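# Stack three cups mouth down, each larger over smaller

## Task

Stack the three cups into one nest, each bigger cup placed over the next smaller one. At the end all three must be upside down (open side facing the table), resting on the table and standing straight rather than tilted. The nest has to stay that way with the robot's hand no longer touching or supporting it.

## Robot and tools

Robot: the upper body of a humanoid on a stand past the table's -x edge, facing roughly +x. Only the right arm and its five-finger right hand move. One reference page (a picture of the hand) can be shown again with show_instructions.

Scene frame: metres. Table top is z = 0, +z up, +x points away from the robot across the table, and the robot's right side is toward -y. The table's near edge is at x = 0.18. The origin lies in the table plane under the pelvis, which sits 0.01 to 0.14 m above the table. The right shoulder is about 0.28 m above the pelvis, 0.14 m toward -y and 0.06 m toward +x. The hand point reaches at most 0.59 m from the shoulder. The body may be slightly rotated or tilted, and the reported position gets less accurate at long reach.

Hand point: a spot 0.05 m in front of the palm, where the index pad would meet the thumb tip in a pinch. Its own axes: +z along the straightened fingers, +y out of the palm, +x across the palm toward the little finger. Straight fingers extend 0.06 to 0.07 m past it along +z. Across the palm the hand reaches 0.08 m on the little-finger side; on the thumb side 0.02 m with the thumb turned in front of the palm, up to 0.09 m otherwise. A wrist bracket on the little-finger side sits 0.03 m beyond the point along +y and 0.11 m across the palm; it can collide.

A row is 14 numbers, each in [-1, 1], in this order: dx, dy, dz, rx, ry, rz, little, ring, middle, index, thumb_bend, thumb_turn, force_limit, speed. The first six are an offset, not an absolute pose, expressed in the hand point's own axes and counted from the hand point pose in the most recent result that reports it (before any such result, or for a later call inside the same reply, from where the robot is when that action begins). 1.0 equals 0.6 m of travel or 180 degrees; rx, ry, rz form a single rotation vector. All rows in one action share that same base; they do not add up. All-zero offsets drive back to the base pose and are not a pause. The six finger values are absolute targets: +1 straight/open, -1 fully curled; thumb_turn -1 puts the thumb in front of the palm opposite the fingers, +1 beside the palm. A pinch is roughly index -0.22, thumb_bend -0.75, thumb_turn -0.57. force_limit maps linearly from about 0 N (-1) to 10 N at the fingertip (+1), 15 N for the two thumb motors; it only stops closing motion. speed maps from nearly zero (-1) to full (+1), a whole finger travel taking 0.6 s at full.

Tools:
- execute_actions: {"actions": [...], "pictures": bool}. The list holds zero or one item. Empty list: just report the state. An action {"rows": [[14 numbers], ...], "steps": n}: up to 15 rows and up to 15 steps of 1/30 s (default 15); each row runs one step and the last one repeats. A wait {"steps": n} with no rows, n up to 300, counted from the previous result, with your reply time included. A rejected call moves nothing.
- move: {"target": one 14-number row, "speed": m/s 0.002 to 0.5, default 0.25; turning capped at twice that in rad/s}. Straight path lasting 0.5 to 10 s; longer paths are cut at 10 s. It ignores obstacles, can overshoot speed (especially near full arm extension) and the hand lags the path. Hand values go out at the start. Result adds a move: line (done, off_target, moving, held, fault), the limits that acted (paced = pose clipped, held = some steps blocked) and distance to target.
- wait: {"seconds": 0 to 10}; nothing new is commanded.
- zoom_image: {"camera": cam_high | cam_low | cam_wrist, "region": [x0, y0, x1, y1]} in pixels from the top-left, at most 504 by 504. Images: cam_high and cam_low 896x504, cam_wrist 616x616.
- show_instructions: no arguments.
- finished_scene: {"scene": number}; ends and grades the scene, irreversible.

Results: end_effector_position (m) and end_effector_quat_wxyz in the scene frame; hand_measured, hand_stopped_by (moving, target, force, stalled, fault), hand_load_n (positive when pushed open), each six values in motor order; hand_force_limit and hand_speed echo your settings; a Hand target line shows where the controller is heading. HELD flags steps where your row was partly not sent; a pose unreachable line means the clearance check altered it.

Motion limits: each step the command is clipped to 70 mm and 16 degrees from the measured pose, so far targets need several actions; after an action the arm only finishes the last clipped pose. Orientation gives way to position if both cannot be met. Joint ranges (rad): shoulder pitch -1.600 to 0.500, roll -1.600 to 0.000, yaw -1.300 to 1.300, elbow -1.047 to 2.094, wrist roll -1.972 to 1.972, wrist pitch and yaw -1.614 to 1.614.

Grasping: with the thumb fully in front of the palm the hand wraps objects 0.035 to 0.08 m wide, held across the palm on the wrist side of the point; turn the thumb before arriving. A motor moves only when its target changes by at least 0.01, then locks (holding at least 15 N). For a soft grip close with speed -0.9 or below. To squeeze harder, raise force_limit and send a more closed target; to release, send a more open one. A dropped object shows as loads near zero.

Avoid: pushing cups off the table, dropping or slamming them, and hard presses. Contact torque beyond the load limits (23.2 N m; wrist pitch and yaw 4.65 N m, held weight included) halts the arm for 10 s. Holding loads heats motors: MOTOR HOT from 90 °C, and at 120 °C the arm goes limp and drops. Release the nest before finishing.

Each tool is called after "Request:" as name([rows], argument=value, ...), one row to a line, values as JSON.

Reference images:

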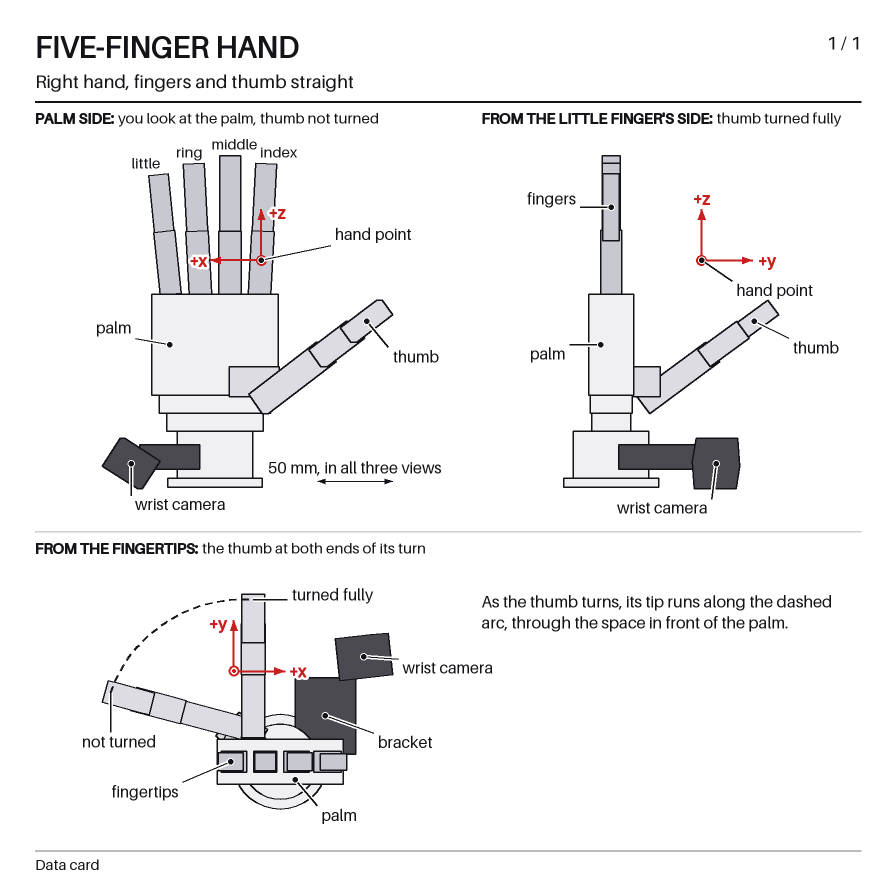

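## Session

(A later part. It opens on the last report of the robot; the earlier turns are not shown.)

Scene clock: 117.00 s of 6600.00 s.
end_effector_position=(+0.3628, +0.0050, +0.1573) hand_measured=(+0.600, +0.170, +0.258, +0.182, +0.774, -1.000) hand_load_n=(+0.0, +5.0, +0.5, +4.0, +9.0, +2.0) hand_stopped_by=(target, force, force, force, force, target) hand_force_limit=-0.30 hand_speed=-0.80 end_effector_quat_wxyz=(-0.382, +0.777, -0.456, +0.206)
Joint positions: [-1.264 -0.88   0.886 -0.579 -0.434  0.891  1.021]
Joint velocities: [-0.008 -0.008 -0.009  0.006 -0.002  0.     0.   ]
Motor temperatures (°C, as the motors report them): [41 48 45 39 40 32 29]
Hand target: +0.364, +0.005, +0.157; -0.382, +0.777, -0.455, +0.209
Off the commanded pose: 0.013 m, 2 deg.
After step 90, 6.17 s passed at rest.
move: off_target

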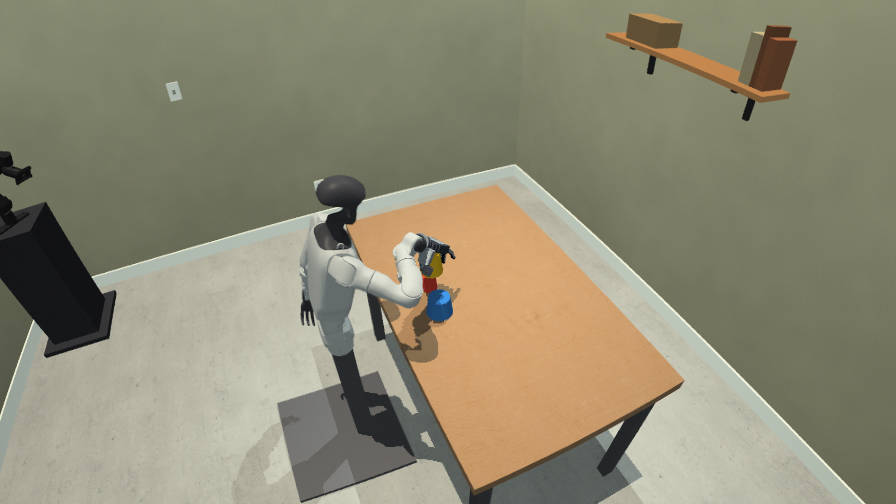

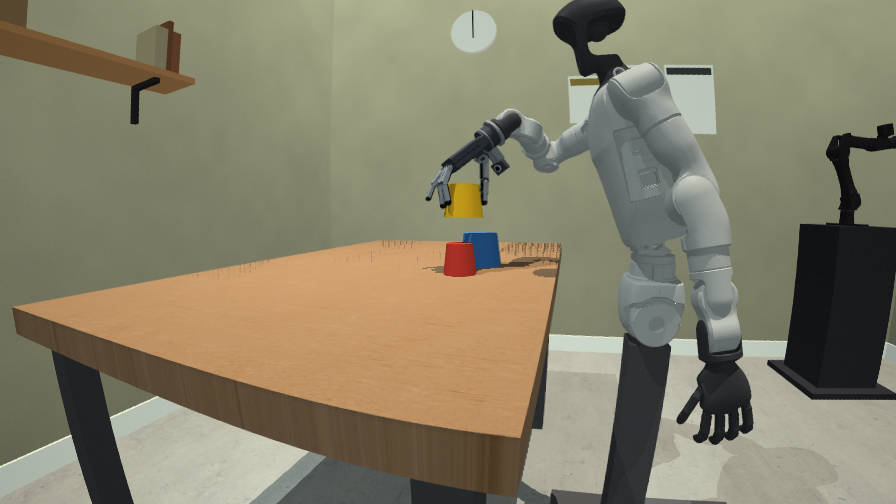

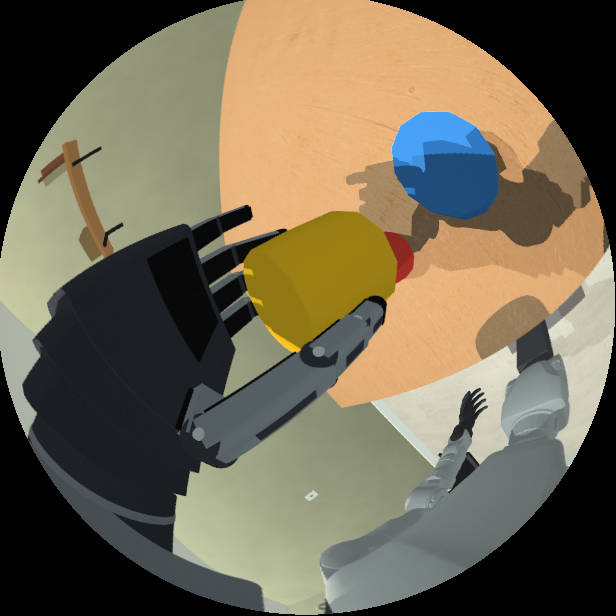

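Request:
move(target=[-0.02,0.039,0.046,0,0,0,0.6,-0.5,-0.5,-0.5,-0.5,-1,-0.3,-0.8], speed=0.05)

Request:
zoom_image(camera="cam_high", region=[380, 230, 480, 320])

Request:
zoom_image(camera="cam_low", region=[410, 180, 530, 290])

Scene clock: 125.00 s of 6600.00 s.
end_effector_position=(+0.3627, +0.0202, +0.1223) hand_measured=(+0.600, +0.170, +0.258, +0.182, +0.774, -1.000) hand_load_n=(+0.0, +5.0, +0.5, +4.0, +9.0, +2.0) hand_stopped_by=(target, force, force, force, force, target) hand_force_limit=-0.30 hand_speed=-0.80 end_effector_quat_wxyz=(-0.382, +0.778, -0.456, +0.204)
Joint positions: [-1.211 -0.785  1.001 -0.521 -0.493  0.914  0.909]
Joint velocities: [ 0.    -0.005  0.005  0.006  0.     0.002 -0.005]
Motor temperatures (°C, as the motors report them): [43 47 44 39 40 32 29]
Hand target: +0.364, +0.020, +0.122; -0.382, +0.777, -0.456, +0.206
Off the commanded pose: 0.001 m, 0 deg.
After step 90, 3.93 s passed at rest.
move: done

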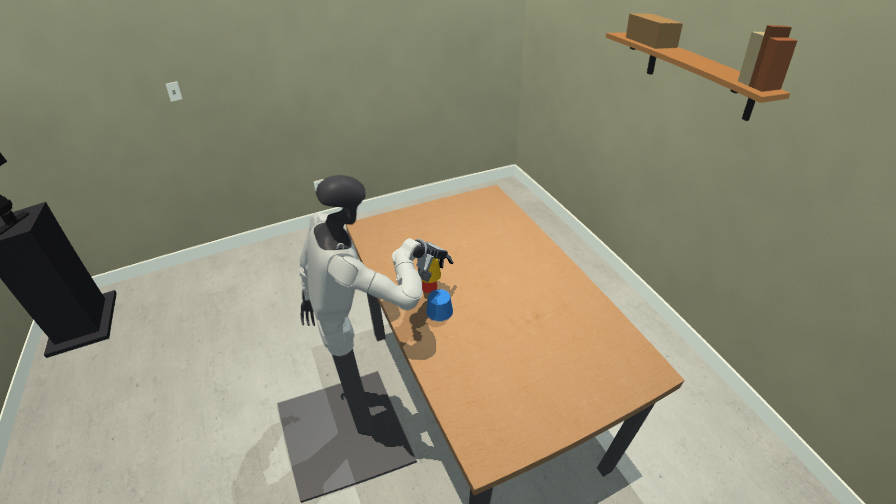

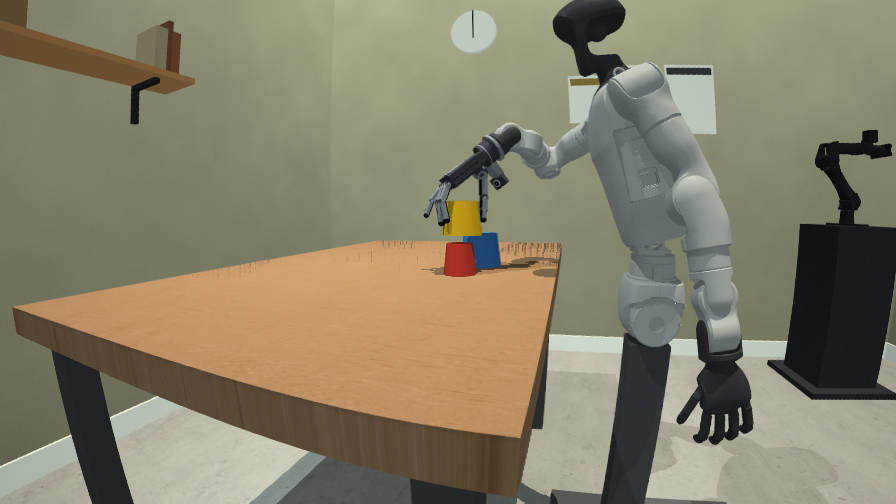

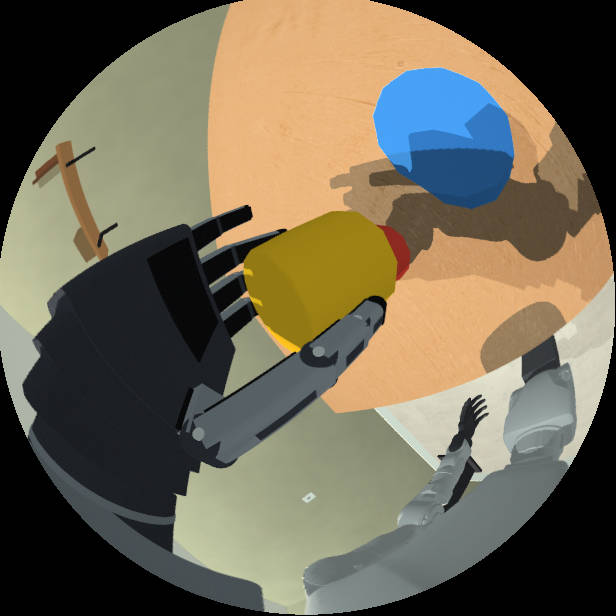

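Region (380, 230, 480, 320) of cam_high's 896x504 image, scaled by 5.040, with more detail than that image has; it fills the top 454 rows of this view, and the rest is white.

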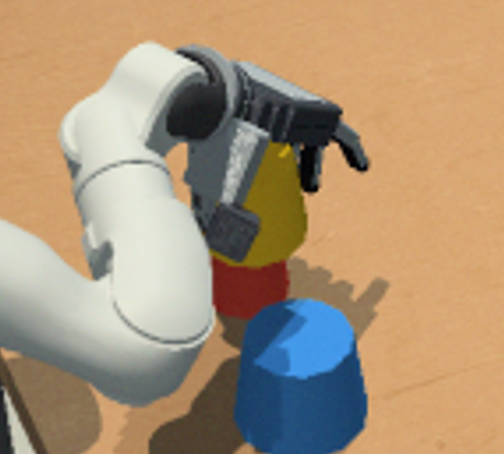

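Region (410, 180, 530, 290) of cam_low's 896x504 image, scaled by 4.200, with more detail than that image has; it fills the top 462 rows of this view, and the rest is white.

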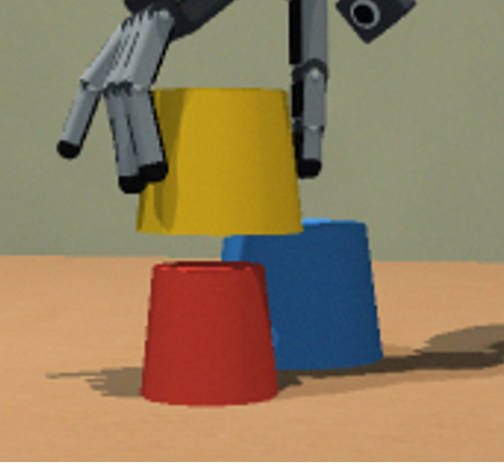

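Request:
move(target=[-0.036,-0.012,0.017,0,0,0,0.6,-0.5,-0.5,-0.5,-0.5,-1,-0.3,-0.8], speed=0.04)

Request:
zoom_image(camera="cam_high", region=[380, 230, 480, 320])

Request:
zoom_image(camera="cam_low", region=[410, 180, 530, 290])

Scene clock: 133.83 s of 6600.00 s.
end_effector_position=(+0.3622, +0.0450, +0.1223) hand_measured=(+0.600, +0.170, +0.258, +0.182, +0.774, -1.000) hand_load_n=(+0.0, +5.0, +0.5, +4.0, +9.0, +2.0) hand_stopped_by=(target, force, force, force, force, target) hand_force_limit=-0.30 hand_speed=-0.80 end_effector_quat_wxyz=(-0.382, +0.778, -0.456, +0.202)
Joint positions: [-1.289 -0.668  1.073 -0.464 -0.518  0.999  0.922]
Joint velocities: [-0.002 -0.003 -0.005  0.     0.009  0.004  0.   ]
Motor temperatures (°C, as the motors report them): [45 46 44 39 40 32 29]
Hand target: +0.363, +0.045, +0.122; -0.381, +0.778, -0.456, +0.204
Off the commanded pose: 0.000 m, 0 deg.
After step 90, 4.93 s passed at rest.
move: done

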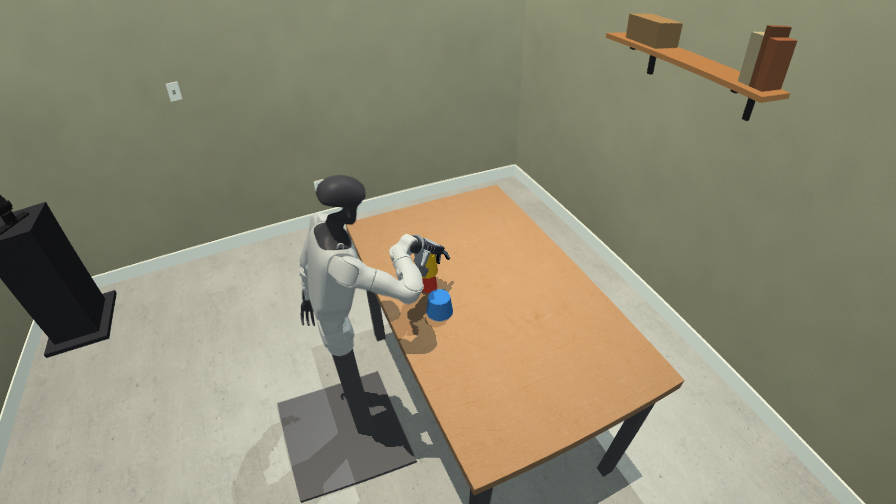

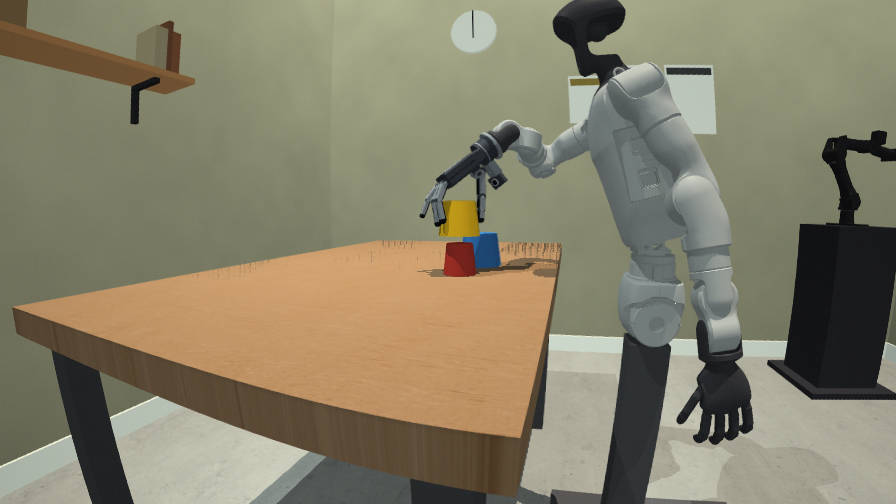

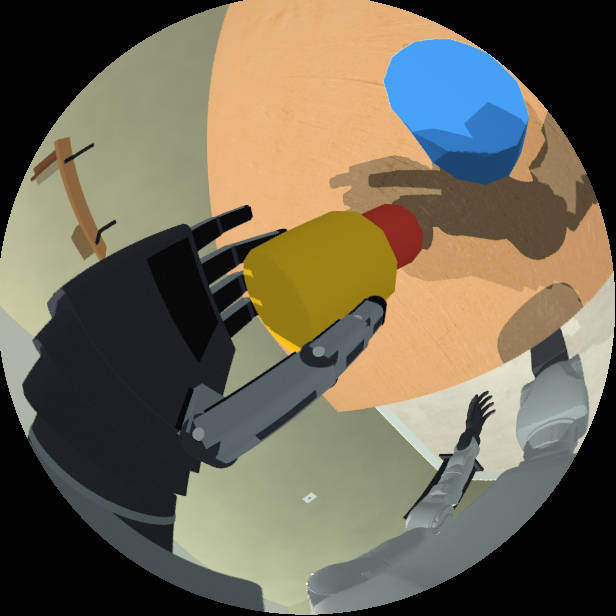

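Region (380, 230, 480, 320) of cam_high's 896x504 image, scaled by 5.040, with more detail than that image has; it fills the top 454 rows of this view, and the rest is white.

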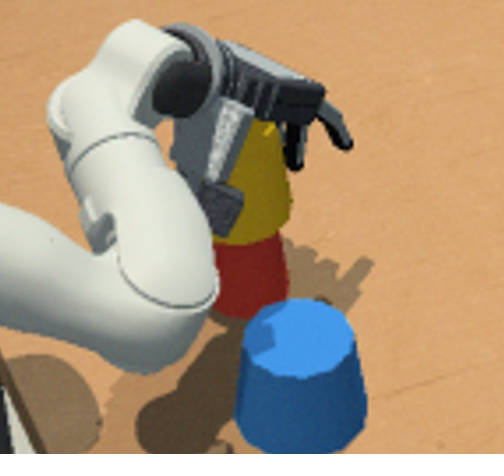

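Region (410, 180, 530, 290) of cam_low's 896x504 image, scaled by 4.200, with more detail than that image has; it fills the top 462 rows of this view, and the rest is white.

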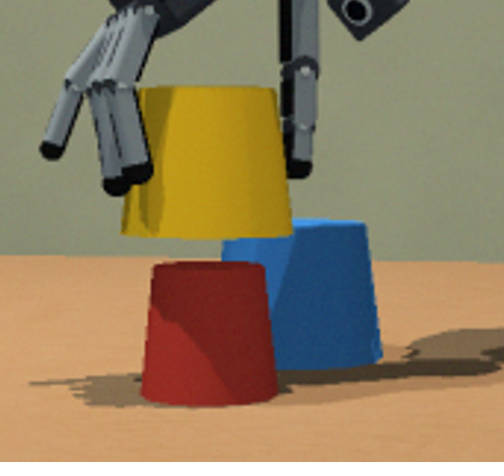

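Request:
move(target=[0.007,0.041,0.028,0,0,0,0.6,-0.5,-0.5,-0.5,-0.5,-1,-0.3,-0.8], speed=0.03)

Request:
zoom_image(camera="cam_high", region=[380, 230, 480, 320])

Request:
zoom_image(camera="cam_low", region=[410, 180, 530, 290])

Scene clock: 140.27 s of 6600.00 s.
end_effector_position=(+0.3629, +0.0410, +0.0930) hand_measured=(+0.600, +0.170, +0.258, +0.182, +0.774, -1.000) hand_load_n=(+0.0, +5.0, +0.5, +4.0, +9.0, +2.0) hand_stopped_by=(target, force, force, force, force, target) hand_force_limit=-0.30 hand_speed=-0.80 end_effector_quat_wxyz=(-0.381, +0.778, -0.457, +0.202)
Joint positions: [-1.197 -0.665  1.108 -0.42  -0.518  0.947  0.803]
Joint velocities: [-0.002  0.003 -0.009 -0.003 -0.006  0.    -0.004]
Motor temperatures (°C, as the motors report them): [47 45 44 39 40 32 29]
Hand target: +0.363, +0.042, +0.092; -0.382, +0.778, -0.456, +0.202
Off the commanded pose: 0.001 m, 0 deg.
After step 90, 2.17 s passed at rest.
move: done

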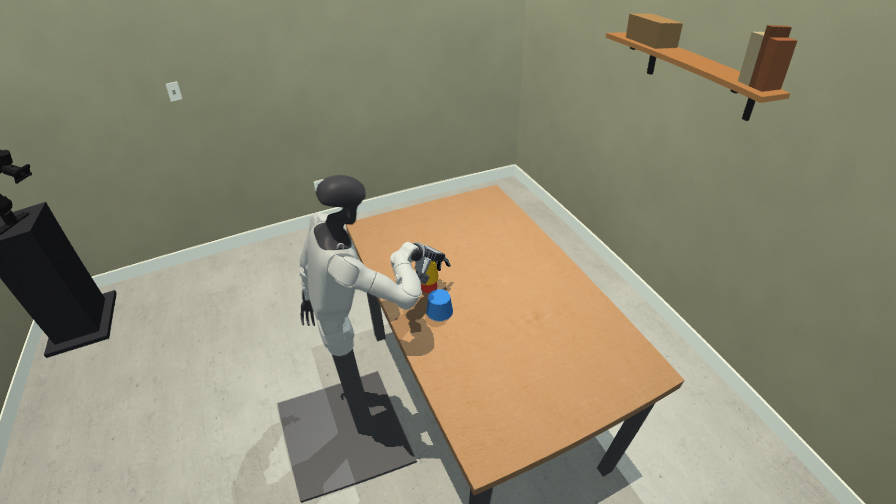

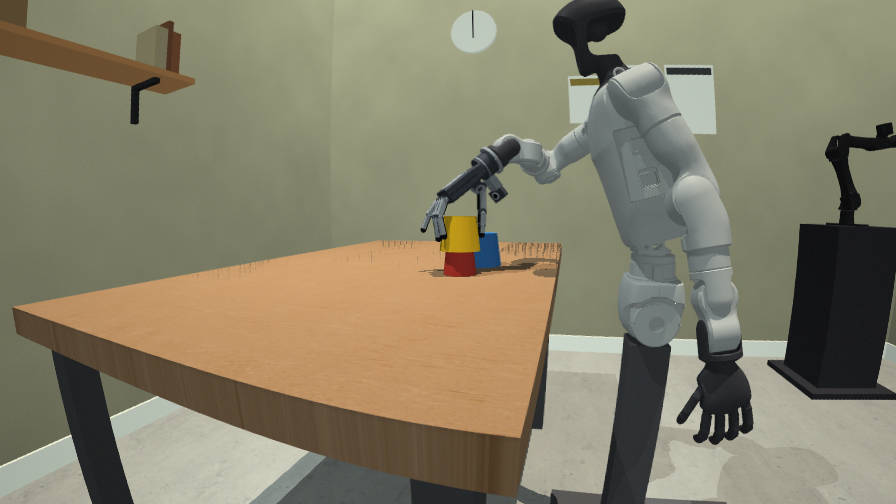

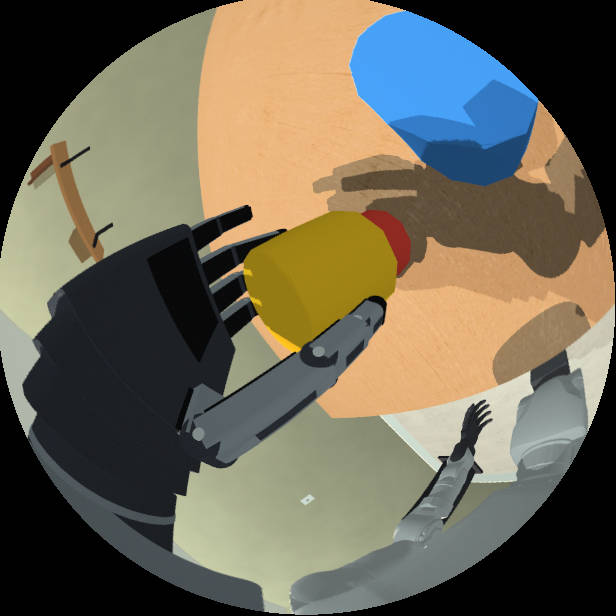

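Region (380, 230, 480, 320) of cam_high's 896x504 image, scaled by 5.040, with more detail than that image has; it fills the top 454 rows of this view, and the rest is white.

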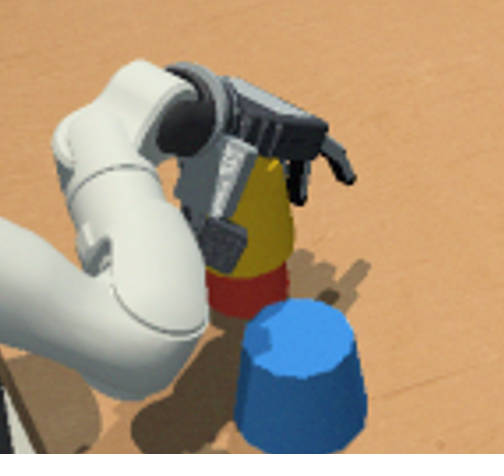

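Region (410, 180, 530, 290) of cam_low's 896x504 image, scaled by 4.200, with more detail than that image has; it fills the top 462 rows of this view, and the rest is white.

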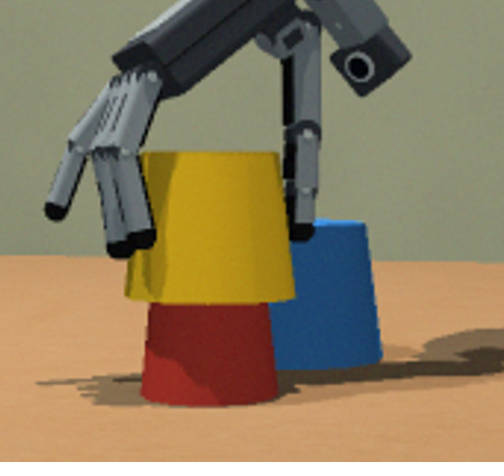

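Request:
move(target=[0.002,0.053,0.042,0,0,0,0.6,-0.5,-0.5,-0.5,-0.5,-1,-0.3,-0.8], speed=0.025)

Request:
zoom_image(camera="cam_low", region=[410, 180, 530, 290])

Scene clock: 147.57 s of 6600.00 s.
end_effector_position=(+0.3646, +0.0410, +0.0534) hand_measured=(+0.600, +0.170, +0.258, +0.182, +0.774, -1.000) hand_load_n=(+0.0, +5.0, +0.5, +4.0, +9.0, +2.0) hand_stopped_by=(target, force, force, force, force, target) hand_force_limit=-0.30 hand_speed=-0.80 end_effector_quat_wxyz=(-0.382, +0.777, -0.458, +0.202)
Joint positions: [-1.099 -0.623  1.157 -0.301 -0.518  0.868  0.645]
Joint velocities: [-0.005  0.006 -0.014 -0.008 -0.008  0.    -0.002]
Motor temperatures (°C, as the motors report them): [47 45 44 39 40 32 29]
Hand target: +0.364, +0.042, +0.053; -0.382, +0.777, -0.458, +0.202
Off the commanded pose: 0.002 m, 0 deg.
After step 90, 2.40 s passed at rest.
move: done

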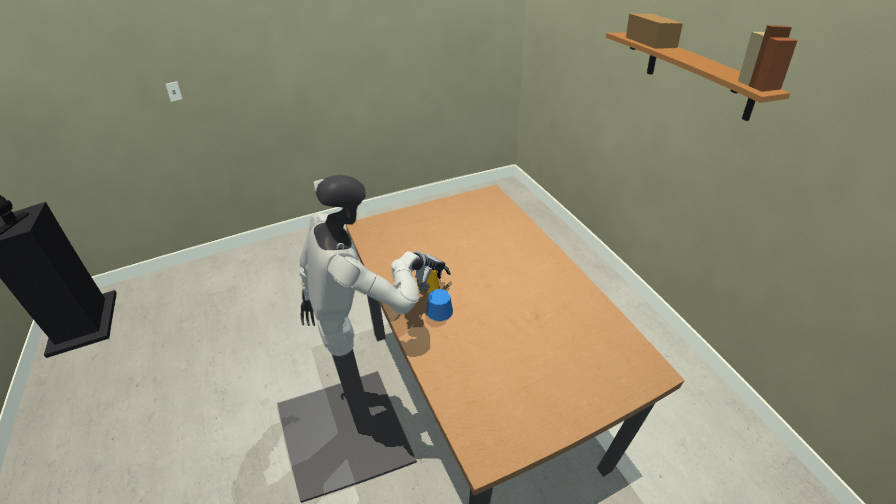

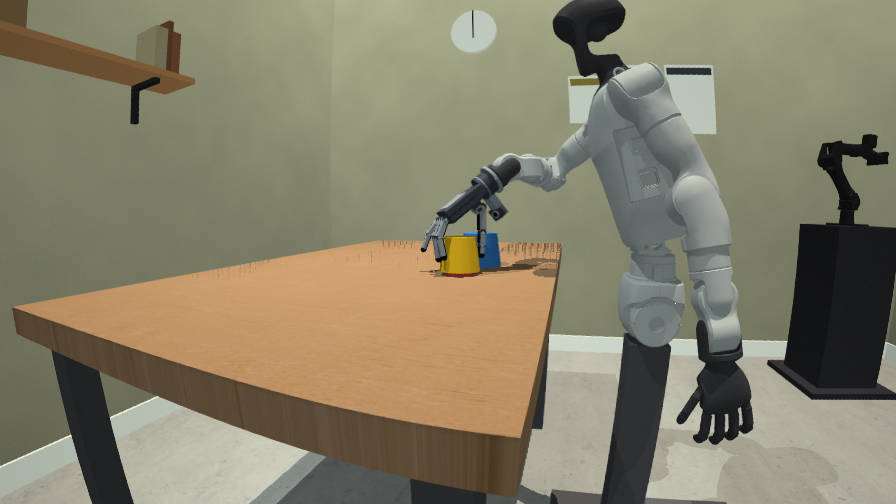

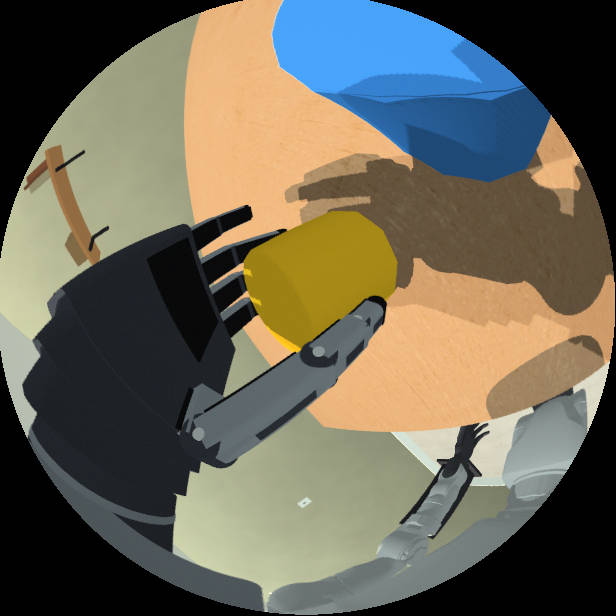

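Region (410, 180, 530, 290) of cam_low's 896x504 image, scaled by 4.200, with more detail than that image has; it fills the top 462 rows of this view, and the rest is white.

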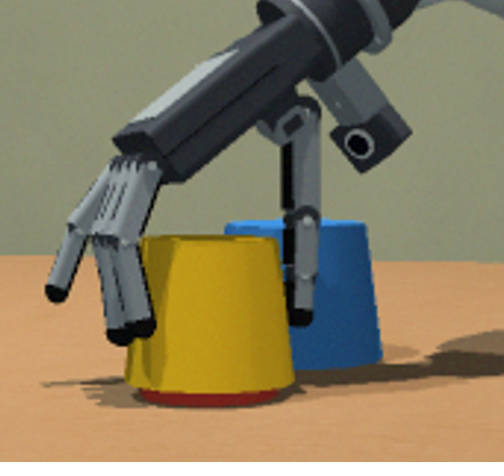

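About 5 mm left.

Request:
move(target=[0,0.0065,0.005,0,0,0,0.6,-0.5,-0.5,-0.5,-0.5,-1,-0.3,-0.8], speed=0.01)

Request:
move(target=[0,0,0,0,0,0,0.7,0.7,0.7,0.7,1,-1,-0.3,-0.5])

Request:
zoom_image(camera="cam_low", region=[410, 180, 530, 290])

Scene clock: 151.90 s of 6600.00 s.
end_effector_position=(+0.3655, +0.0406, +0.0497) hand_measured=(+0.600, +0.170, +0.258, +0.182, +0.774, -1.000) hand_load_n=(+0.0, +5.0, +0.5, +4.0, +9.0, +2.0) hand_stopped_by=(target, force, force, force, force, target) hand_force_limit=-0.30 hand_speed=-0.80 end_effector_quat_wxyz=(-0.382, +0.776, -0.459, +0.203)
Joint positions: [-1.09  -0.619  1.16  -0.287 -0.518  0.86   0.629]
Joint velocities: [-0.005 -0.003 -0.006 -0.009  0.008  0.    -0.001]
Motor temperatures (°C, as the motors report them): [48 45 44 39 40 32 29]
Hand target: +0.365, +0.041, +0.049; -0.382, +0.777, -0.459, +0.202
Off the commanded pose: 0.002 m, 0 deg.
After step 90, 0.63 s passed at rest.
move: done

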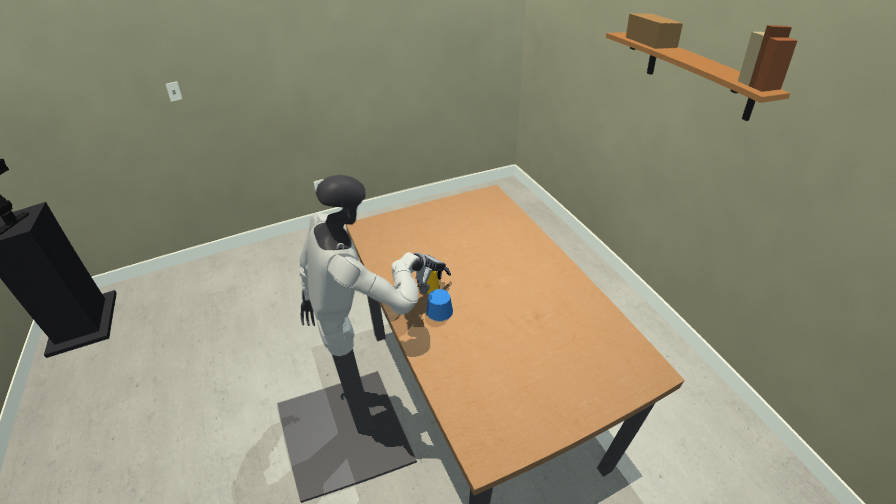

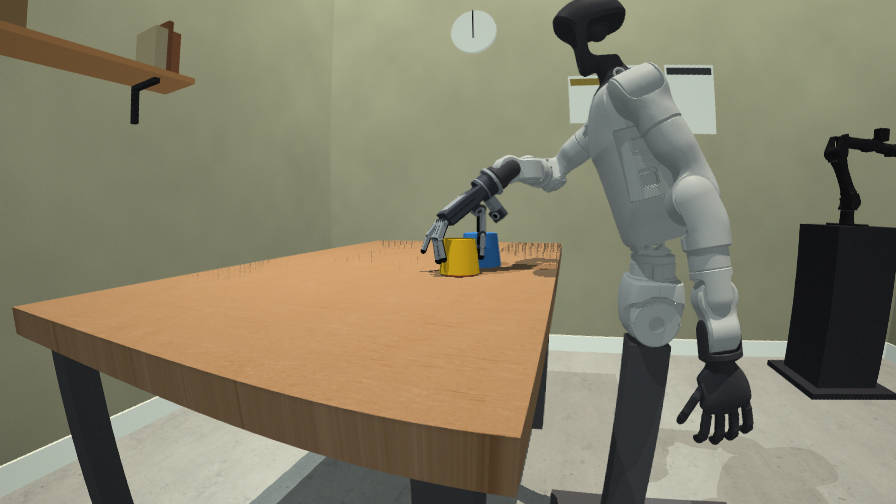

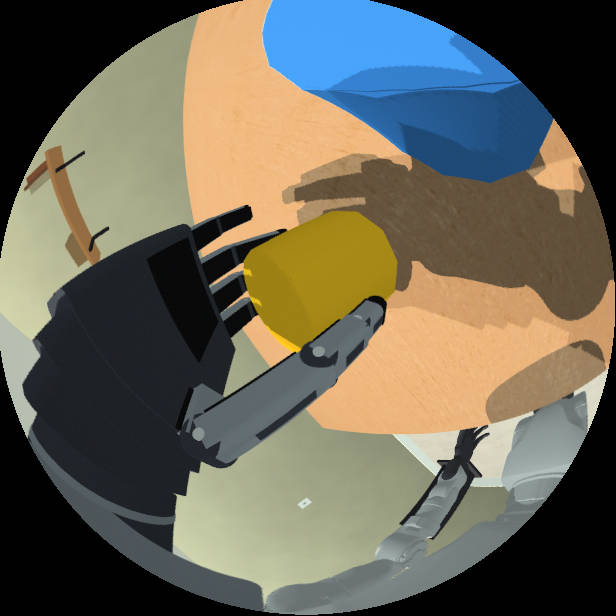

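Scene clock: 152.83 s of 6600.00 s.
end_effector_position=(+0.3655, +0.0406, +0.0497) hand_measured=(+0.700, +0.700, +0.700, +0.700, +1.000, -1.000) hand_load_n=(+0.0, +0.0, +0.0, +0.0, +0.0, +0.0) hand_stopped_by=(target, target, target, target, target, target) hand_force_limit=-0.30 hand_speed=-0.50 end_effector_quat_wxyz=(-0.382, +0.776, -0.459, +0.203)
Joint positions: [-1.09  -0.619  1.16  -0.287 -0.518  0.86   0.629]
Joint velocities: [ 0.003  0.002  0.    -0.002  0.     0.     0.   ]
Motor temperatures (°C, as the motors report them): [48 45 44 39 40 32 29]
Hand target: +0.366, +0.041, +0.050; -0.382, +0.776, -0.459, +0.203
Off the commanded pose: 0.000 m, 0 deg.
move: done

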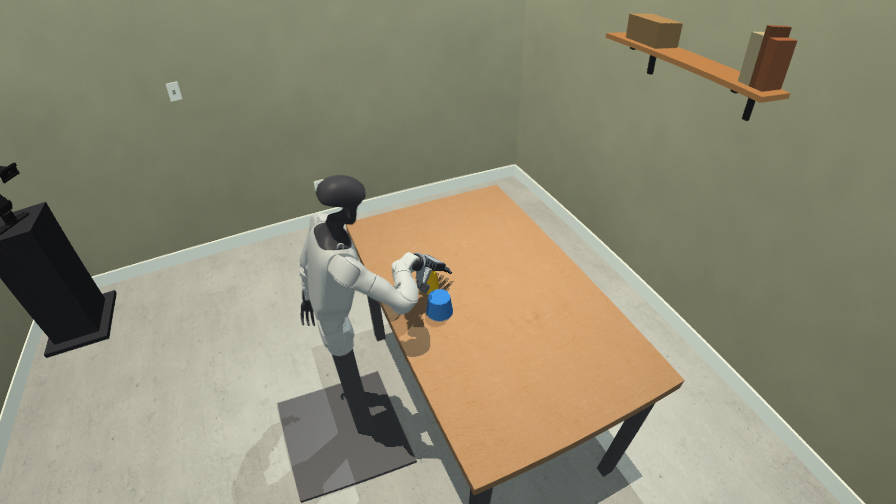

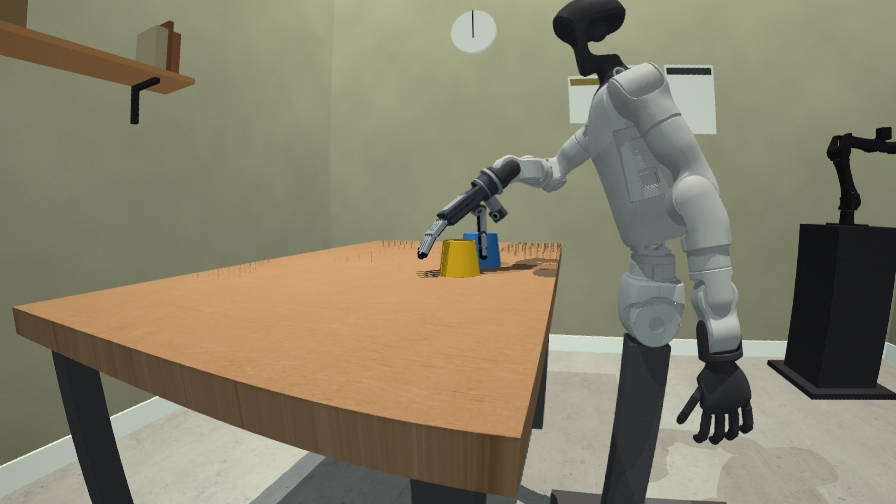

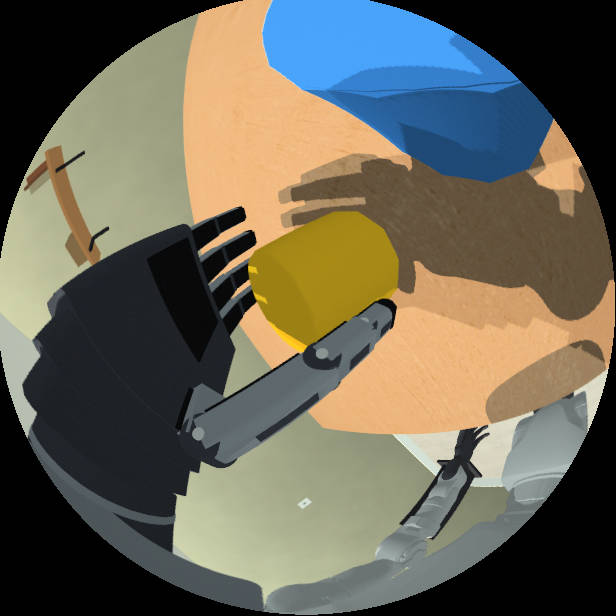

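Region (410, 180, 530, 290) of cam_low's 896x504 image, scaled by 4.200, with more detail than that image has; it fills the top 462 rows of this view, and the rest is white.

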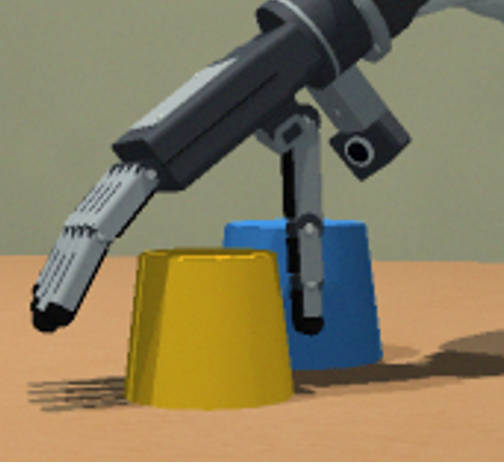

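Request:
move(target=[-0.003,-0.098,-0.078,0,0,0,0.7,0.7,0.7,0.7,1,-1,-0.3,-0.5], speed=0.1)

Request:
move(target=[0.174,0.078,-0.106,0,0,0,0.7,0.7,0.7,0.7,1,-1,-0.3,-0.5], speed=0.12)

Request:
zoom_image(camera="cam_high", region=[380, 240, 500, 340])

Request:
zoom_image(camera="cam_low", region=[410, 170, 550, 290])

Scene clock: 165.93 s of 6600.00 s.
end_effector_position=(+0.3644, +0.0397, +0.1258) hand_measured=(+0.700, +0.700, +0.700, +0.700, +1.000, -1.000) hand_load_n=(+0.0, +0.0, +0.0, +0.0, +0.0, +0.0) hand_stopped_by=(target, target, target, target, target, target) hand_force_limit=-0.30 hand_speed=-0.50 end_effector_quat_wxyz=(-0.384, +0.776, -0.456, +0.206)
Joint positions: [-1.29  -0.698  1.064 -0.48  -0.504  0.995  0.915]
Joint velocities: [ 0.005  0.009 -0.002  0.003  0.005  0.     0.009]
Motor temperatures (°C, as the motors report them): [48 44 44 39 40 32 29]
Hand target: +0.363, +0.039, +0.125; -0.382, +0.776, -0.458, +0.204
Off the commanded pose: 0.002 m, 0 deg.
After step 90, 9.03 s passed at rest.
move: done

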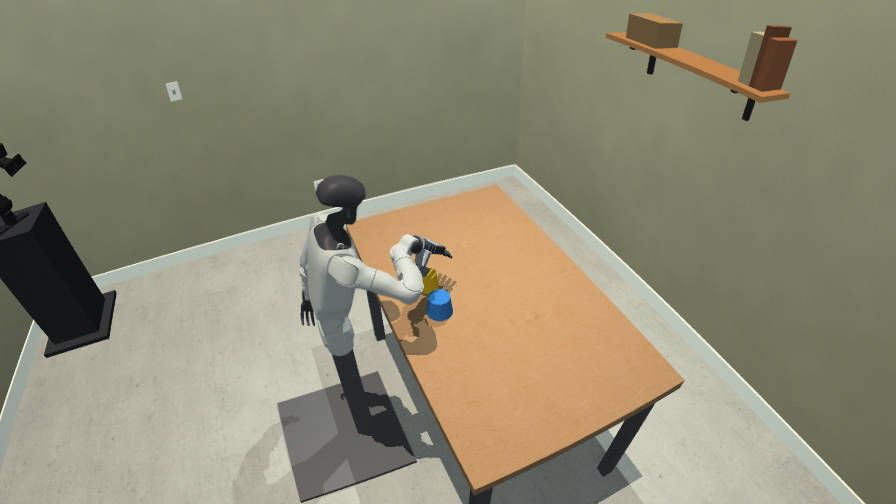

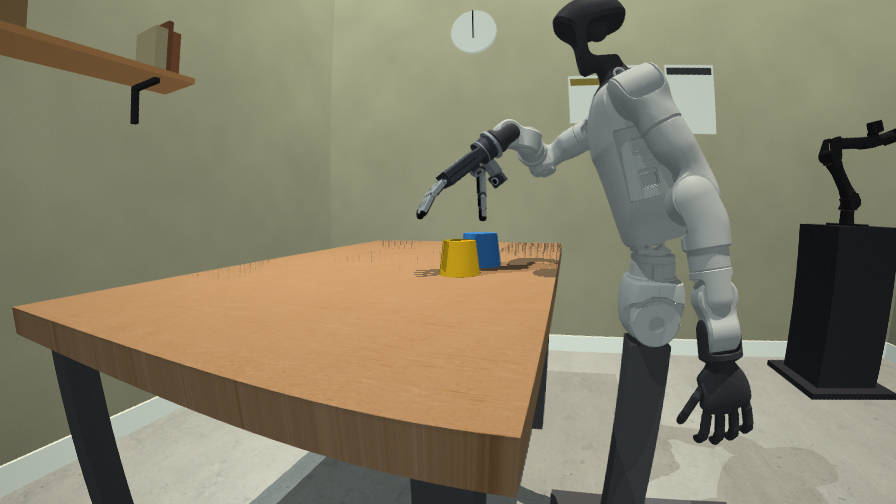

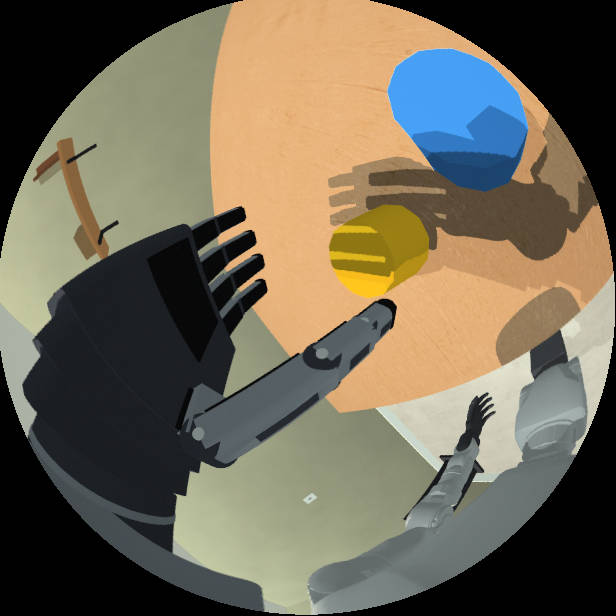

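Scene clock: 167.43 s of 6600.00 s.
end_effector_position=(+0.3467, -0.0862, +0.1245) hand_measured=(+0.700, +0.700, +0.700, +0.700, +1.000, -1.000) hand_load_n=(+0.0, +0.0, +0.0, +0.0, +0.0, +0.0) hand_stopped_by=(target, target, target, target, target, target) hand_force_limit=-0.30 hand_speed=-0.50 end_effector_quat_wxyz=(-0.386, +0.776, -0.454, +0.205)
Joint positions: [-0.769 -1.368  0.603 -0.603 -0.144  0.405  0.639]
Joint velocities: [-0.008 -0.002  0.     0.005  0.003 -0.001  0.   ]
Motor temperatures (°C, as the motors report them): [48 44 44 39 40 32 29]
Hand target: +0.347, -0.086, +0.124; -0.387, +0.775, -0.456, +0.204
Off the commanded pose: 0.004 m, 0 deg.
move: off_target

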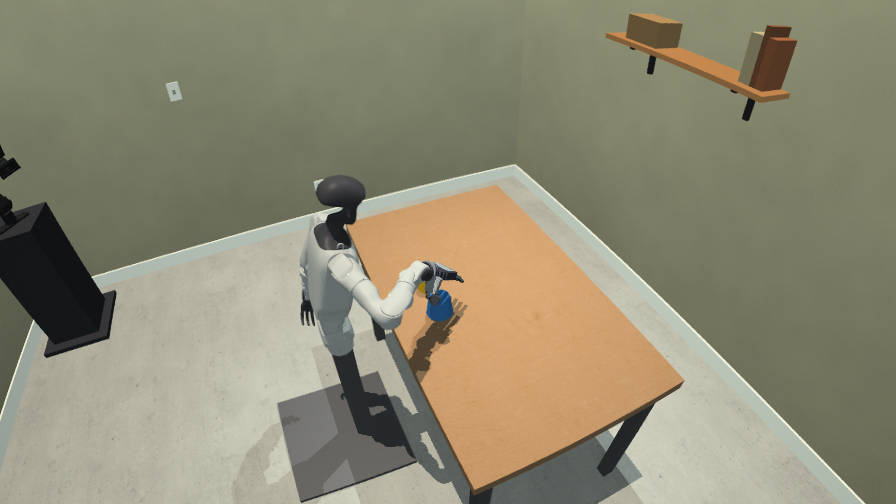

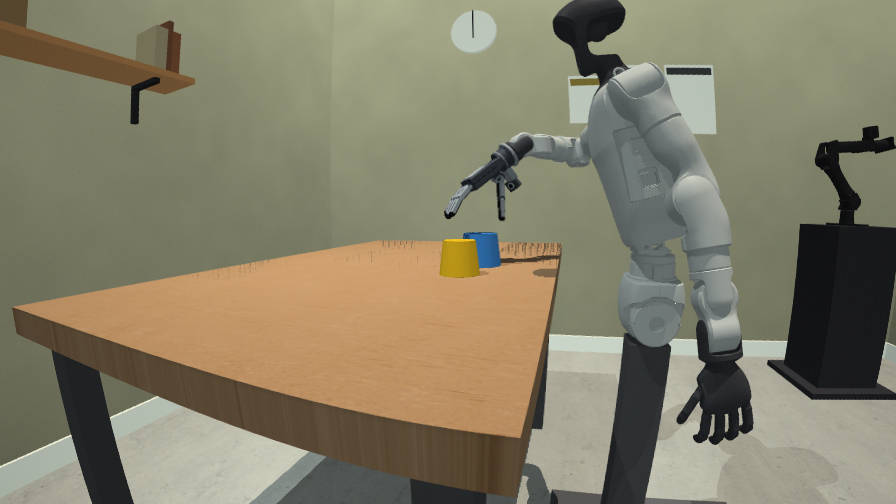

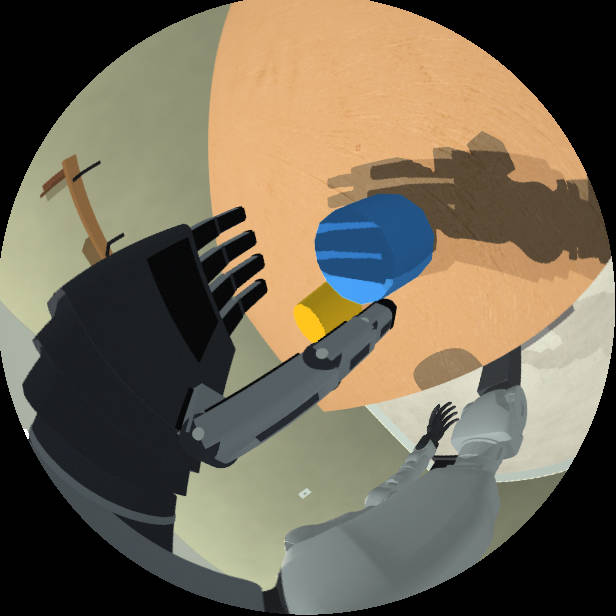

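Region (380, 240, 500, 340) of cam_high's 896x504 image, scaled by 4.200, with more detail than that image has.

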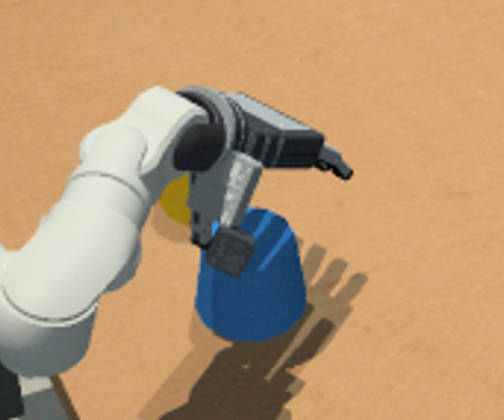

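Region (410, 170, 550, 290) of cam_low's 896x504 image, scaled by 3.600, with more detail than that image has; it fills the top 432 rows of this view, and the rest is white.

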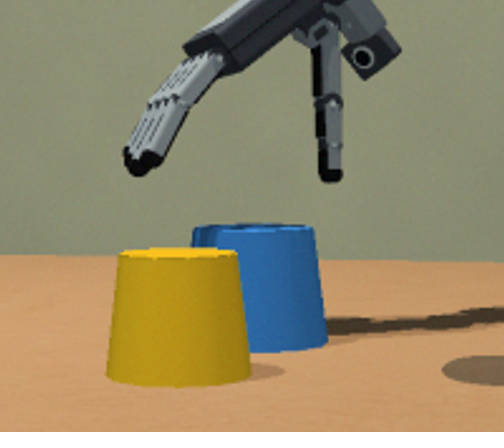

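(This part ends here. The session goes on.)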